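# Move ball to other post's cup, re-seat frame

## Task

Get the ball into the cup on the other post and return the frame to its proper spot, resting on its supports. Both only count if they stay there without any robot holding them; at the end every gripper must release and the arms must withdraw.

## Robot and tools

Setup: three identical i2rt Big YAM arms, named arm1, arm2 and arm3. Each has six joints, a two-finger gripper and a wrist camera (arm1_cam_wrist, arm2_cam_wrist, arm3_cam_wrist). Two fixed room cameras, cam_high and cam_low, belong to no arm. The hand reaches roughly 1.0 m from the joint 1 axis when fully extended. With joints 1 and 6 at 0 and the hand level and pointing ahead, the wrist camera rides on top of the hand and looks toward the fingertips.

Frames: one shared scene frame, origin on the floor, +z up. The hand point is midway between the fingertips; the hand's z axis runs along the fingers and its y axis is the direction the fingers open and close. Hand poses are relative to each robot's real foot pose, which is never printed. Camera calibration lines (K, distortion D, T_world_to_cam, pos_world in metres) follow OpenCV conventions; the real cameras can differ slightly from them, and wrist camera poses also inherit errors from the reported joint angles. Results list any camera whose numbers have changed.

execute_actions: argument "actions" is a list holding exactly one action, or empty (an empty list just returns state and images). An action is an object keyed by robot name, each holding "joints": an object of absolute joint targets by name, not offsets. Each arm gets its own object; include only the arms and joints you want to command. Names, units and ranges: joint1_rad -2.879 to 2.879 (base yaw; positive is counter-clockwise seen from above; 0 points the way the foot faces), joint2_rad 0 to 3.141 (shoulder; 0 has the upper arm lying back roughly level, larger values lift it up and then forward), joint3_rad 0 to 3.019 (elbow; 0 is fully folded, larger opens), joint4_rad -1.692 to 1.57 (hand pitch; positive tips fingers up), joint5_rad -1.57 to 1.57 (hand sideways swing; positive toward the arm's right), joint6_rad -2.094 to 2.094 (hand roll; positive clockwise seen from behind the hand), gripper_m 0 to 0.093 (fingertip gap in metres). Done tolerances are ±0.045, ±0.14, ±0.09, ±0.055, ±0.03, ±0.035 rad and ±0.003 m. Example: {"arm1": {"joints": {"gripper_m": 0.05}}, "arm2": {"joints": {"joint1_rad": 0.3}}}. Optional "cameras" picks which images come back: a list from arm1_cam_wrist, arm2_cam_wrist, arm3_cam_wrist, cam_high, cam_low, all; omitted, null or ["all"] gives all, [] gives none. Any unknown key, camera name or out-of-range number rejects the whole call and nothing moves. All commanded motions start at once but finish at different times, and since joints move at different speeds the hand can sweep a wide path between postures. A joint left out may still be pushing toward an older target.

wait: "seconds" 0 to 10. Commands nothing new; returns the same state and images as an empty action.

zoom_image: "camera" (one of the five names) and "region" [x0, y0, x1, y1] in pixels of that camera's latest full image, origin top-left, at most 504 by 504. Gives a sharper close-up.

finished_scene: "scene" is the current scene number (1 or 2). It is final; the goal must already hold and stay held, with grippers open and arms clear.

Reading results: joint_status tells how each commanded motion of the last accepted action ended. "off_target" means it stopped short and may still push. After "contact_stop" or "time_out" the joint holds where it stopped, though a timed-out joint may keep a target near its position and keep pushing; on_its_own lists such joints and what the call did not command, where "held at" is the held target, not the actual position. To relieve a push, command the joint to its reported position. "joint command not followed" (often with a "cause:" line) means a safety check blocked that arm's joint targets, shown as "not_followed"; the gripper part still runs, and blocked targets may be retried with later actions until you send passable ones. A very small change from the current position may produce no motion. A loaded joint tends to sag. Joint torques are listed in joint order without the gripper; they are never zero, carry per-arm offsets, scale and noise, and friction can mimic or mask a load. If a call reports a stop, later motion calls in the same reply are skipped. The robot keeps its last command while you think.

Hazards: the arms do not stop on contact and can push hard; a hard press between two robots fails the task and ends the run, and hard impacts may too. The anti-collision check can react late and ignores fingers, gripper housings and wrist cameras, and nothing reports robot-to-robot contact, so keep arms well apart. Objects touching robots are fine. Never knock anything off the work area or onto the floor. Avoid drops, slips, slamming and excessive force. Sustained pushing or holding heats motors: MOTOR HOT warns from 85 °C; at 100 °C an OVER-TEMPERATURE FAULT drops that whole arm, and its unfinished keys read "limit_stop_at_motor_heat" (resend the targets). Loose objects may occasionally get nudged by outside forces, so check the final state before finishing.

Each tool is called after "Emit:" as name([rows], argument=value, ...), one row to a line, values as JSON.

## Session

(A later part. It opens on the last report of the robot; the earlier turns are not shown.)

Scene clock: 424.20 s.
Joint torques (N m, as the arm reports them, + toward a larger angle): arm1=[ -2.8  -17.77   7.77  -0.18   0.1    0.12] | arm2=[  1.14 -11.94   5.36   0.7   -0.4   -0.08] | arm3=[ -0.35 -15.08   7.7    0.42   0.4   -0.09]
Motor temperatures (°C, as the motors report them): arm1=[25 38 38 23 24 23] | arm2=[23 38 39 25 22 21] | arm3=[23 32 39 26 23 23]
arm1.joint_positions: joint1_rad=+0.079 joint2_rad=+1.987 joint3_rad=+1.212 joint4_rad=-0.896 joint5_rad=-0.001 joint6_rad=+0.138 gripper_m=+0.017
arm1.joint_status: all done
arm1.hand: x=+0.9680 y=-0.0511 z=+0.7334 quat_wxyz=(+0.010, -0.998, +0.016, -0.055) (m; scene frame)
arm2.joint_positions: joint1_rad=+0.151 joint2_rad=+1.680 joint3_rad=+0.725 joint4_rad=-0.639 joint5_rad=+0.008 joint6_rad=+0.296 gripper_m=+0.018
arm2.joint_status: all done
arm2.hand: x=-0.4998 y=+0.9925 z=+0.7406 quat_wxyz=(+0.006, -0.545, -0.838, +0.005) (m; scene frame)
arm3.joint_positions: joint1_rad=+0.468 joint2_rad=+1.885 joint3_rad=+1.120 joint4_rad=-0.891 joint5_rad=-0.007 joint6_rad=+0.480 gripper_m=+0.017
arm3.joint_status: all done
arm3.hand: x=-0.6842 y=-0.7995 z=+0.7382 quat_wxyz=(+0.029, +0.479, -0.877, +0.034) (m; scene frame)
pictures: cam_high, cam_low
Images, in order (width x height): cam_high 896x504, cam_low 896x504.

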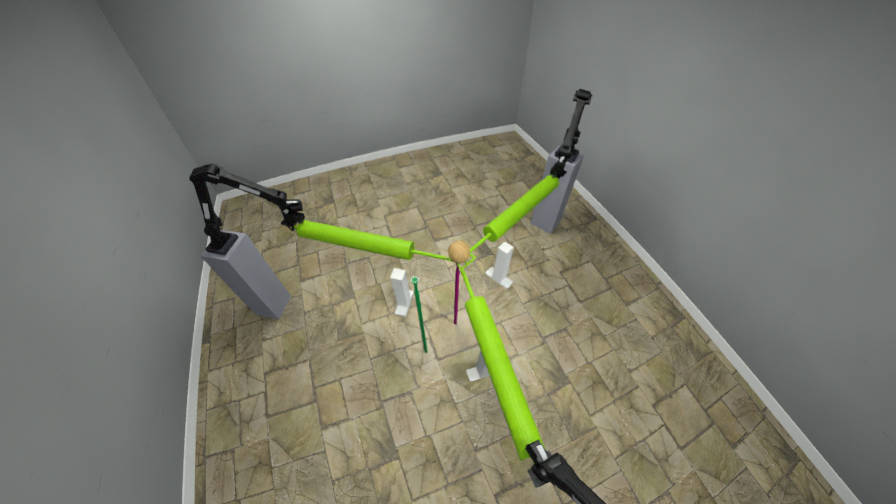

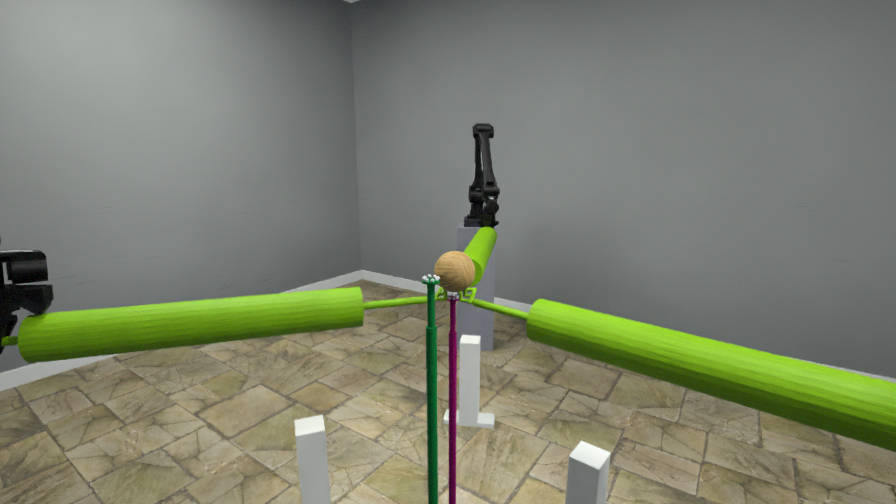

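Emit:
execute_actions([
  {"arm1":{"joints":{"joint2_rad":2.065,"joint3_rad":1.215,"joint4_rad":-0.78}},"arm2":{"joints":{"joint2_rad":1.835,"joint3_rad":0.73,"joint4_rad":-0.445}},"arm3":{"joints":{"joint2_rad":1.972,"joint3_rad":1.115,"joint4_rad":-0.755}}},
], cameras=["cam_high","cam_low"])

Emit:
zoom_image(camera="cam_low", region=[390,220,530,340])

Scene clock: 434.30 s.
Joint torques (N m, as the arm reports them, + toward a larger angle): arm1=[ -3.15 -18.58   6.17  -0.31   0.16   0.14] | arm2=[  1.65 -12.48   4.38   0.73  -0.28  -0.08] | arm3=[  0.04 -15.74   6.6    0.6    0.16  -0.09]
Motor temperatures (°C, as the motors report them): arm1=[25 38 37 23 24 23] | arm2=[23 38 38 25 22 21] | arm3=[23 33 38 26 23 23]
arm1.joint_positions: joint1_rad=+0.079 joint2_rad=+2.100 joint3_rad=+1.201 joint4_rad=-0.769 joint5_rad=-0.003 joint6_rad=+0.136 gripper_m=+0.017
arm1.joint_status: all done
arm1.hand: x=+0.9687 y=-0.0509 z=+0.6751 quat_wxyz=(+0.009, -0.998, +0.015, -0.054) (m; scene frame)
arm2.joint_positions: joint1_rad=+0.151 joint2_rad=+1.845 joint3_rad=+0.713 joint4_rad=-0.463 joint5_rad=+0.005 joint6_rad=+0.296 gripper_m=+0.018
arm2.joint_status: all done
arm2.hand: x=-0.4988 y=+0.9918 z=+0.6833 quat_wxyz=(+0.006, -0.545, -0.838, +0.003) (m; scene frame)
arm3.joint_positions: joint1_rad=+0.468 joint2_rad=+1.994 joint3_rad=+1.099 joint4_rad=-0.762 joint5_rad=-0.002 joint6_rad=+0.480 gripper_m=+0.017
arm3.joint_status: all done
arm3.hand: x=-0.6834 y=-0.8009 z=+0.6827 quat_wxyz=(+0.027, +0.479, -0.877, +0.036) (m; scene frame)
pictures: cam_high, cam_low
Images, in order (width x height): cam_high 896x504, cam_low 896x504.

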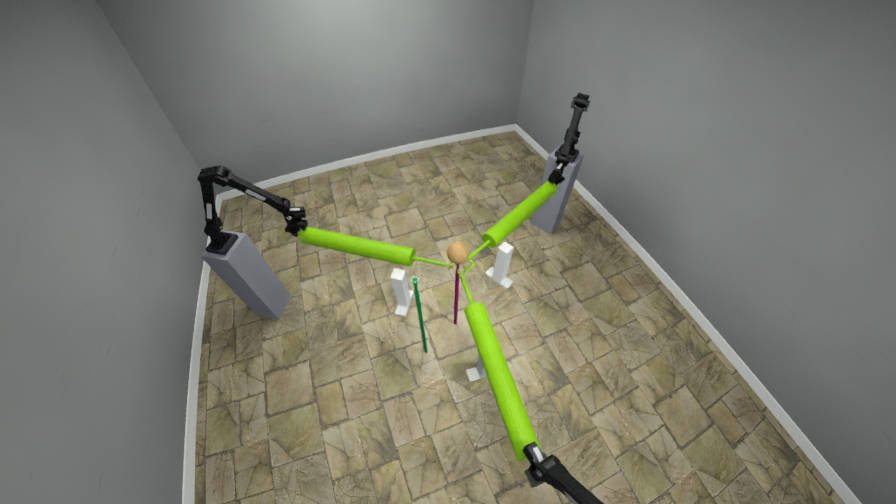

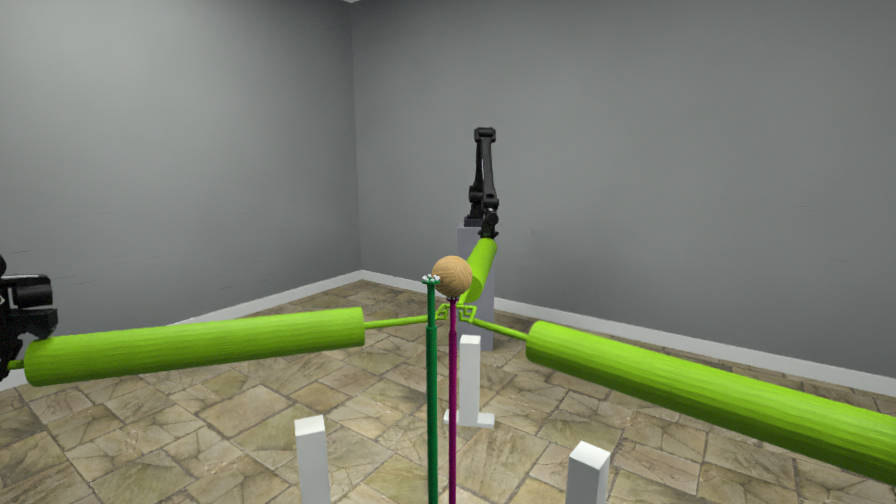

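Region (390, 220, 530, 340) of cam_low's 896x504 image, scaled by 3.600, with more detail than that image has; it fills the top 432 rows of this view, and the rest is white.

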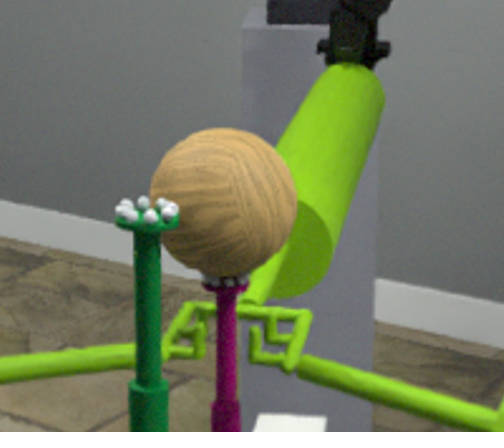

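Emit:
execute_actions([
  {"arm1":{"joints":{"joint1_rad":-0.10,"joint2_rad":2.165,"joint3_rad":1.39,"joint4_rad":-0.845,"joint6_rad":-0.02}},"arm2":{"joints":{"joint1_rad":0.08,"joint2_rad":1.68,"joint3_rad":0.53,"joint4_rad":-0.40,"joint6_rad":0.25}},"arm3":{"joints":{"joint1_rad":0.55,"joint2_rad":2.06,"joint3_rad":1.27,"joint4_rad":-0.815,"joint6_rad":0.535}}},
], cameras=["cam_high","cam_low"])

Scene clock: 455.30 s.
Joint torques (N m, as the arm reports them, + toward a larger angle): arm1=[ -1.88 -18.65   8.76  -0.73   0.21   0.22] | arm2=[  0.49 -11.3    4.59   0.55  -0.19   0.28] | arm3=[  1.25 -16.77   8.25  -0.25  -0.04   0.06]
Motor temperatures (°C, as the motors report them): arm1=[25 38 36 23 24 23] | arm2=[23 38 36 25 22 21] | arm3=[23 33 36 26 23 23]
arm1.joint_positions: joint1_rad=-0.088 joint2_rad=+2.188 joint3_rad=+1.350 joint4_rad=-0.821 joint5_rad=-0.005 joint6_rad=-0.026 gripper_m=+0.017
arm1.joint_status: all done
arm1.hand: x=+0.9219 y=+0.0322 z=+0.6675 quat_wxyz=(+0.000, -0.999, +0.017, -0.049) (m; scene frame)
arm2.joint_positions: joint1_rad=+0.089 joint2_rad=+1.713 joint3_rad=+0.499 joint4_rad=-0.416 joint5_rad=+0.002 joint6_rad=+0.221 gripper_m=+0.018
arm2.joint_status: all done
arm2.hand: x=-0.5663 y=+1.0455 z=+0.6897 quat_wxyz=(+0.022, -0.540, -0.842, -0.004) (m; scene frame)
arm3.joint_positions: joint1_rad=+0.536 joint2_rad=+2.073 joint3_rad=+1.238 joint4_rad=-0.798 joint5_rad=+0.003 joint6_rad=+0.532 gripper_m=+0.017
arm3.joint_status: all done
arm3.hand: x=-0.7123 y=-0.7517 z=+0.6789 quat_wxyz=(+0.016, +0.486, -0.873, +0.029) (m; scene frame)
pictures: cam_high, cam_low
Images, in order (width x height): cam_high 896x504, cam_low 896x504.

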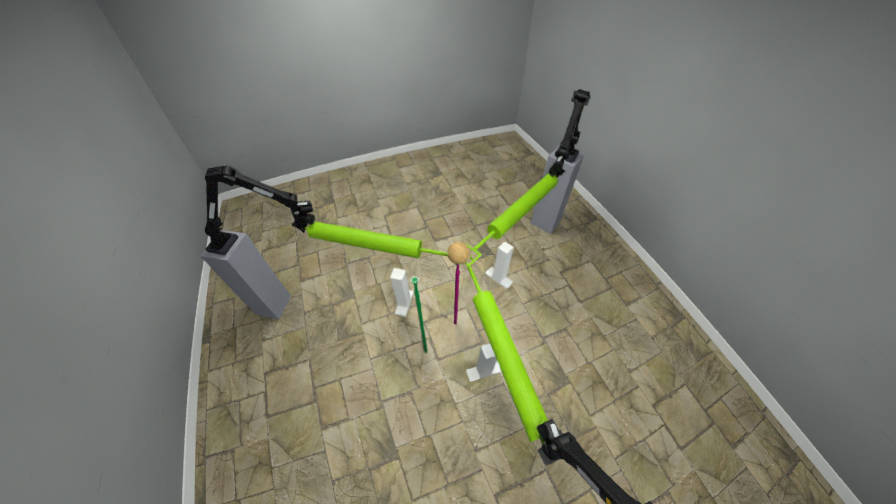

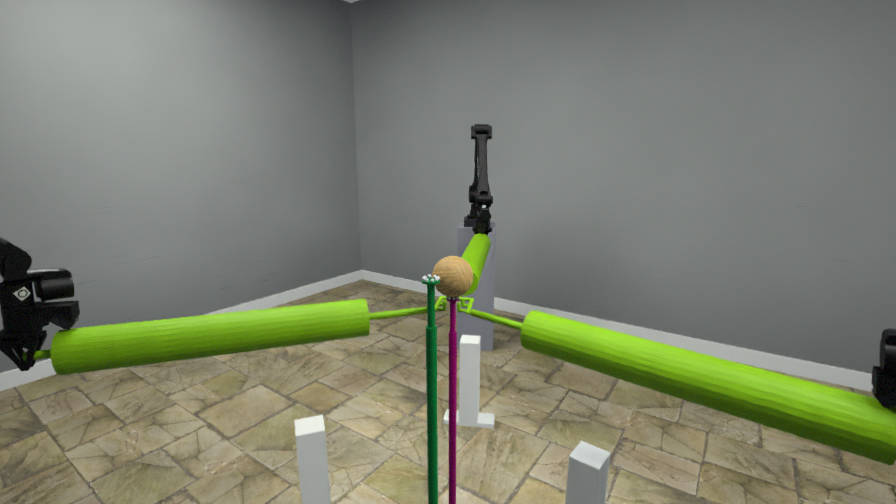

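Emit:
execute_actions([
  {"arm1":{"joints":{"joint2_rad":2.415,"joint3_rad":1.46,"joint4_rad":-0.665}},"arm2":{"joints":{"joint2_rad":2.245,"joint3_rad":0.605,"joint4_rad":0.085}},"arm3":{"joints":{"joint2_rad":2.355,"joint3_rad":1.335,"joint4_rad":-0.57}}},
], cameras=["cam_high","cam_low"])

Scene clock: 469.20 s.
Joint torques (N m, as the arm reports them, + toward a larger angle): arm1=[ -2.4  -21.34   6.65  -0.7    0.27   0.27] | arm2=[  0.36 -11.65   0.96   1.15  -0.02   0.29] | arm3=[  1.42 -19.03   6.61   0.19   0.03  -0.01]
Motor temperatures (°C, as the motors report them): arm1=[25 39 37 23 24 23] | arm2=[23 38 36 25 22 21] | arm3=[23 34 37 26 23 23]
arm1.joint_positions: joint1_rad=-0.084 joint2_rad=+2.457 joint3_rad=+1.430 joint4_rad=-0.642 joint5_rad=-0.007 joint6_rad=-0.030 gripper_m=+0.017
arm1.joint_status: all done
arm1.hand: x=+0.9220 y=+0.0310 z=+0.5417 quat_wxyz=(-0.001, -0.998, +0.013, -0.054) (m; scene frame)
arm2.joint_positions: joint1_rad=+0.089 joint2_rad=+2.249 joint3_rad=+0.578 joint4_rad=+0.053 joint5_rad=-0.002 joint6_rad=+0.220 gripper_m=+0.018
arm2.joint_status: all done
arm2.hand: x=-0.5643 y=+1.0431 z=+0.5544 quat_wxyz=(+0.015, -0.539, -0.842, -0.004) (m; scene frame)
arm3.joint_positions: joint1_rad=+0.534 joint2_rad=+2.386 joint3_rad=+1.301 joint4_rad=-0.568 joint5_rad=+0.002 joint6_rad=+0.539 gripper_m=+0.017
arm3.joint_status: all done
arm3.hand: x=-0.7124 y=-0.7547 z=+0.5358 quat_wxyz=(+0.022, +0.482, -0.875, +0.037) (m; scene frame)
pictures: cam_high, cam_low
Images, in order (width x height): cam_high 896x504, cam_low 896x504.

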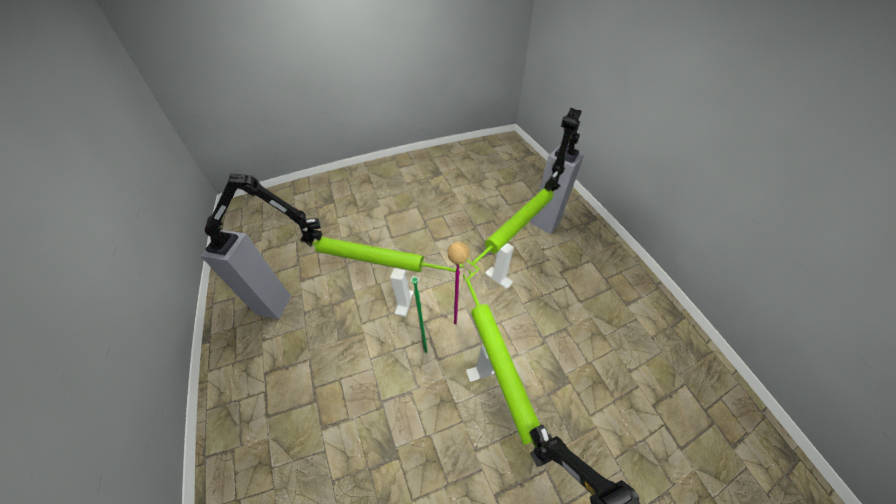

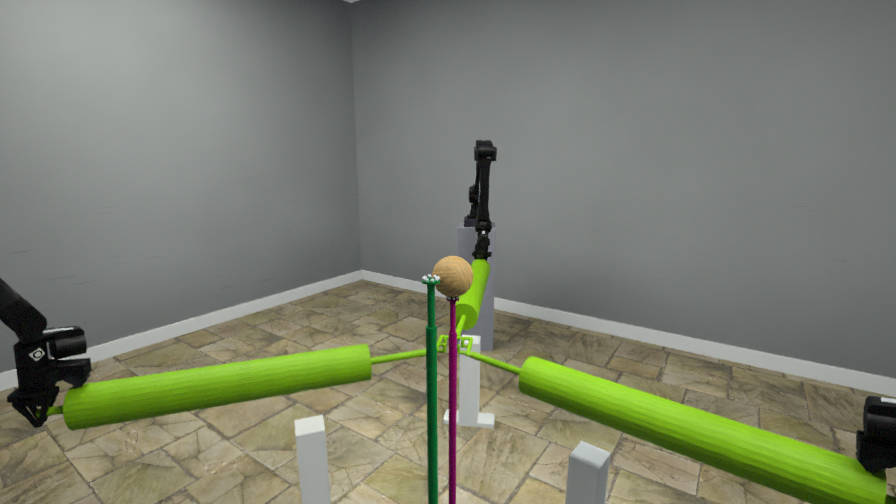

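Emit:
execute_actions([
  {"arm1":{"joints":{"joint2_rad":2.67,"joint3_rad":1.60,"joint4_rad":-0.55}},"arm2":{"joints":{"joint2_rad":2.68,"joint3_rad":0.785,"joint4_rad":0.32}},"arm3":{"joints":{"joint2_rad":2.615,"joint3_rad":1.455,"joint4_rad":-0.44}}},
], cameras=["cam_high","cam_low"])

Scene clock: 478.57 s.
Joint torques (N m, as the arm reports them, + toward a larger angle): arm1=[ -2.5  -21.98   4.92  -0.42   0.24   0.27] | arm2=[  0.42 -12.15  -2.16   0.97  -0.04   0.3 ] | arm3=[  1.44 -19.33   4.99   0.35  -0.04   0.01]
Motor temperatures (°C, as the motors report them): arm1=[25 40 36 23 24 23] | arm2=[23 38 35 25 22 21] | arm3=[23 34 36 26 23 23]
arm1.joint_positions: joint1_rad=-0.082 joint2_rad=+2.713 joint3_rad=+1.583 joint4_rad=-0.534 joint5_rad=-0.006 joint6_rad=-0.030 gripper_m=+0.017
arm1.joint_status: all done
arm1.hand: x=+0.9208 y=+0.0315 z=+0.4316 quat_wxyz=(+0.000, -0.999, +0.012, -0.052) (m; scene frame)
arm2.joint_positions: joint1_rad=+0.089 joint2_rad=+2.673 joint3_rad=+0.781 joint4_rad=+0.294 joint5_rad=-0.002 joint6_rad=+0.219 gripper_m=+0.018
arm2.joint_status: all done
arm2.hand: x=-0.5637 y=+1.0413 z=+0.4299 quat_wxyz=(+0.006, -0.539, -0.842, -0.001) (m; scene frame)
arm3.joint_positions: joint1_rad=+0.534 joint2_rad=+2.641 joint3_rad=+1.429 joint4_rad=-0.441 joint5_rad=+0.003 joint6_rad=+0.536 gripper_m=+0.017
arm3.joint_status: all done
arm3.hand: x=-0.7123 y=-0.7563 z=+0.4279 quat_wxyz=(+0.022, +0.483, -0.875, +0.037) (m; scene frame)
pictures: cam_high, cam_low
Images, in order (width x height): cam_high 896x504, cam_low 896x504.

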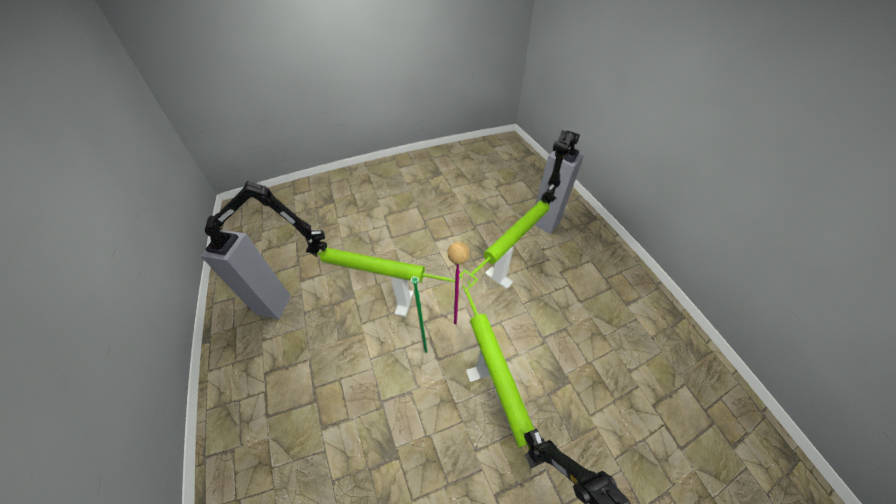

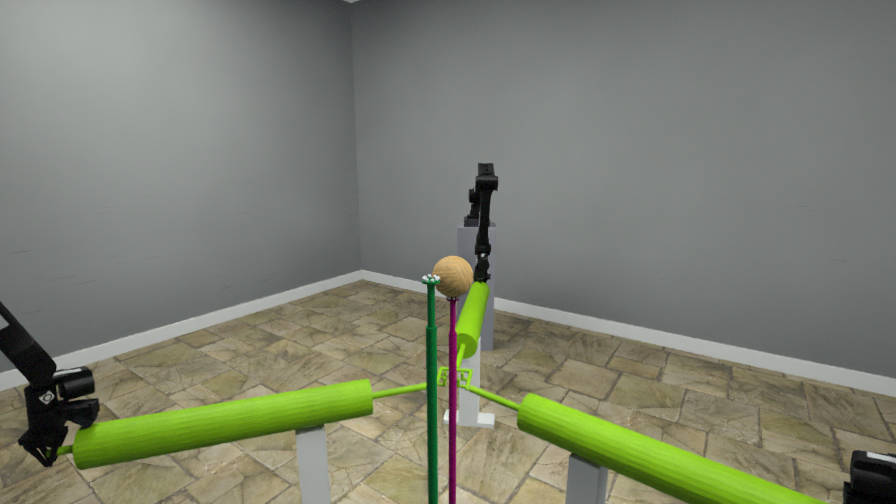

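Emit:
execute_actions([
  {"arm3":{"joints":{"joint2_rad":2.665}}},
], cameras=[])

Emit:
execute_actions([
  {"arm1":{"joints":{"gripper_m":0.07}},"arm2":{"joints":{"gripper_m":0.07}},"arm3":{"joints":{"gripper_m":0.07}}},
], cameras=[])

Emit:
execute_actions([
  {"arm1":{"joints":{"joint2_rad":2.3,"joint4_rad":-0.8}},"arm2":{"joints":{"joint2_rad":2.1,"joint3_rad":0.6,"joint4_rad":-0.1}},"arm3":{"joints":{"joint2_rad":2.25,"joint4_rad":-0.75}}},
], cameras=["cam_high","cam_low"])

Scene clock: 486.43 s.
Joint torques (N m, as the arm reports them, + toward a larger angle): arm1=[ -2.64 -22.31   4.92  -0.41   0.23   0.27] | arm2=[  0.22 -11.94  -2.17   0.99  -0.04   0.3 ] | arm3=[  1.5  -16.16   4.25   0.33   0.01   0.01]
Motor temperatures (°C, as the motors report them): arm1=[25 40 35 23 24 23] | arm2=[23 38 34 25 22 21] | arm3=[23 35 35 26 22 23]
arm1.joint_positions: joint1_rad=-0.082 joint2_rad=+2.713 joint3_rad=+1.583 joint4_rad=-0.534 joint5_rad=-0.006 joint6_rad=-0.030 gripper_m=+0.017
arm1.joint_status: not commanded
arm1.hand: x=+0.9208 y=+0.0315 z=+0.4316 quat_wxyz=(+0.000, -0.999, +0.012, -0.052) (m; scene frame)
arm2.joint_positions: joint1_rad=+0.089 joint2_rad=+2.673 joint3_rad=+0.781 joint4_rad=+0.294 joint5_rad=-0.002 joint6_rad=+0.219 gripper_m=+0.018
arm2.joint_status: not commanded
arm2.hand: x=-0.5637 y=+1.0413 z=+0.4299 quat_wxyz=(+0.006, -0.539, -0.842, -0.001) (m; scene frame)
arm3.joint_positions: joint1_rad=+0.534 joint2_rad=+2.655 joint3_rad=+1.439 joint4_rad=-0.441 joint5_rad=+0.003 joint6_rad=+0.536 gripper_m=+0.017
arm3.joint_status: all done
arm3.hand: x=-0.7123 y=-0.7570 z=+0.4225 quat_wxyz=(+0.023, +0.483, -0.874, +0.038) (m; scene frame)
pictures: none
No camera images: the call's "cameras" was empty. Leave "cameras" out to get every camera's image.

Scene clock: 487.23 s.
Joint torques (N m, as the arm reports them, + toward a larger angle): arm1=[ -2.37 -20.48   5.14  -0.1    0.19   0.27] | arm2=[  0.36 -12.04  -2.16   0.6   -0.04   0.11] | arm3=[  0.41 -16.43   4.26   0.32   0.     0.01]
Motor temperatures (°C, as the motors report them): arm1=[25 40 35 23 24 23] | arm2=[23 38 34 25 22 21] | arm3=[23 35 35 26 22 23]
arm1.joint_positions: joint1_rad=-0.088 joint2_rad=+2.692 joint3_rad=+1.583 joint4_rad=-0.542 joint5_rad=-0.004 joint6_rad=-0.030 gripper_m=+0.070
arm1.joint_status: all done
arm1.hand: x=+0.9121 y=+0.0352 z=+0.4429 quat_wxyz=(+0.001, -0.999, +0.015, -0.045) (m; scene frame)
arm2.joint_positions: joint1_rad=+0.089 joint2_rad=+2.673 joint3_rad=+0.781 joint4_rad=+0.306 joint5_rad=-0.002 joint6_rad=+0.236 gripper_m=+0.070
arm2.joint_status: all done
arm2.hand: x=-0.5619 y=+1.0390 z=+0.4299 quat_wxyz=(+0.001, -0.546, -0.838, +0.001) (m; scene frame)
arm3.joint_positions: joint1_rad=+0.543 joint2_rad=+2.655 joint3_rad=+1.439 joint4_rad=-0.441 joint5_rad=+0.003 joint6_rad=+0.536 gripper_m=+0.070
arm3.joint_status: all done
arm3.hand: x=-0.7171 y=-0.7569 z=+0.4225 quat_wxyz=(+0.022, +0.487, -0.872, +0.039) (m; scene frame)
pictures: none
No camera images: the call's "cameras" was empty. Leave "cameras" out to get every camera's image.

Scene clock: 488.70 s.
Joint torques (N m, as the arm reports them, + toward a larger angle): arm1=[ -2.1  -20.96   7.18   0.29   0.19   0.27] | arm2=[  0.41 -11.19   0.46  -0.43  -0.03   0.12] | arm3=[  0.63 -16.54   6.73   0.12   0.01   0.01]
Motor temperatures (°C, as the motors report them): arm1=[25 40 35 23 24 23] | arm2=[23 38 34 25 22 21] | arm3=[23 35 35 26 22 23]
arm1.joint_positions: joint1_rad=-0.088 joint2_rad=+2.312 joint3_rad=+1.593 joint4_rad=-0.794 joint5_rad=-0.004 joint6_rad=-0.030 gripper_m=+0.070
arm1.joint_status: all done
arm1.hand: x=+0.8236 y=+0.0383 z=+0.6616 quat_wxyz=(+0.004, -1.000, +0.015, +0.023) (m; scene frame)
arm2.joint_positions: joint1_rad=+0.089 joint2_rad=+2.097 joint3_rad=+0.602 joint4_rad=-0.086 joint5_rad=-0.002 joint6_rad=+0.236 gripper_m=+0.070
arm2.joint_status: all done
arm2.hand: x=-0.5438 y=+1.0165 z=+0.5950 quat_wxyz=(-0.002, -0.546, -0.838, +0.002) (m; scene frame)
arm3.joint_positions: joint1_rad=+0.543 joint2_rad=+2.231 joint3_rad=+1.450 joint4_rad=-0.739 joint5_rad=+0.002 joint6_rad=+0.536 gripper_m=+0.070
arm3.joint_status: all done
arm3.hand: x=-0.7150 y=-0.6644 z=+0.6515 quat_wxyz=(-0.012, +0.487, -0.873, -0.021) (m; scene frame)
pictures: cam_high, cam_low
Images, in order (width x height): cam_high 896x504, cam_low 896x504.

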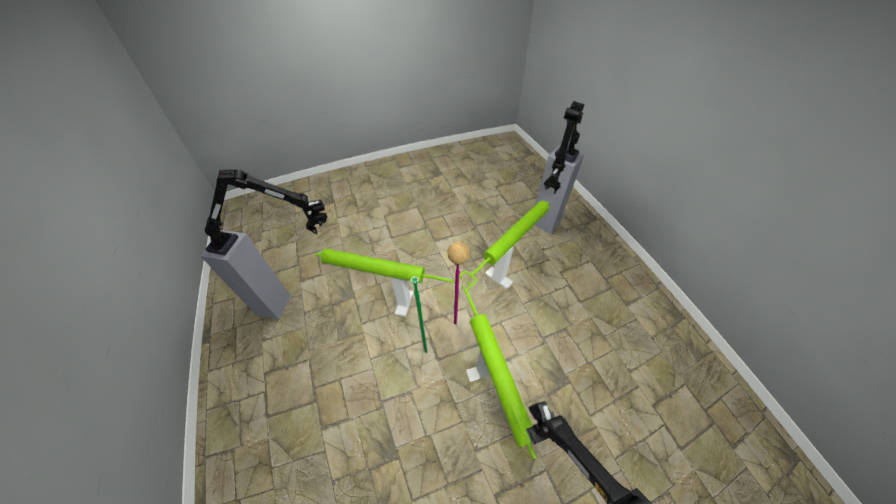

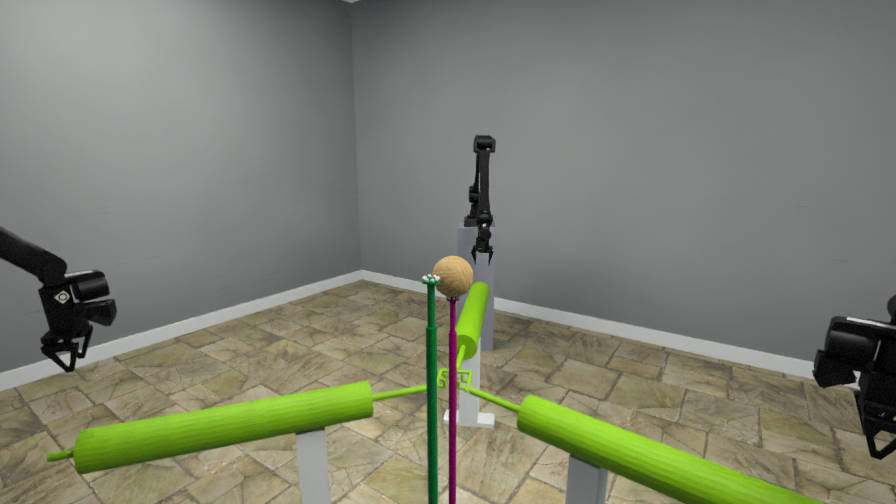

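Matches the original frame pose.

Emit:
finished_scene(scene=2)

The scene is finished: the task was done.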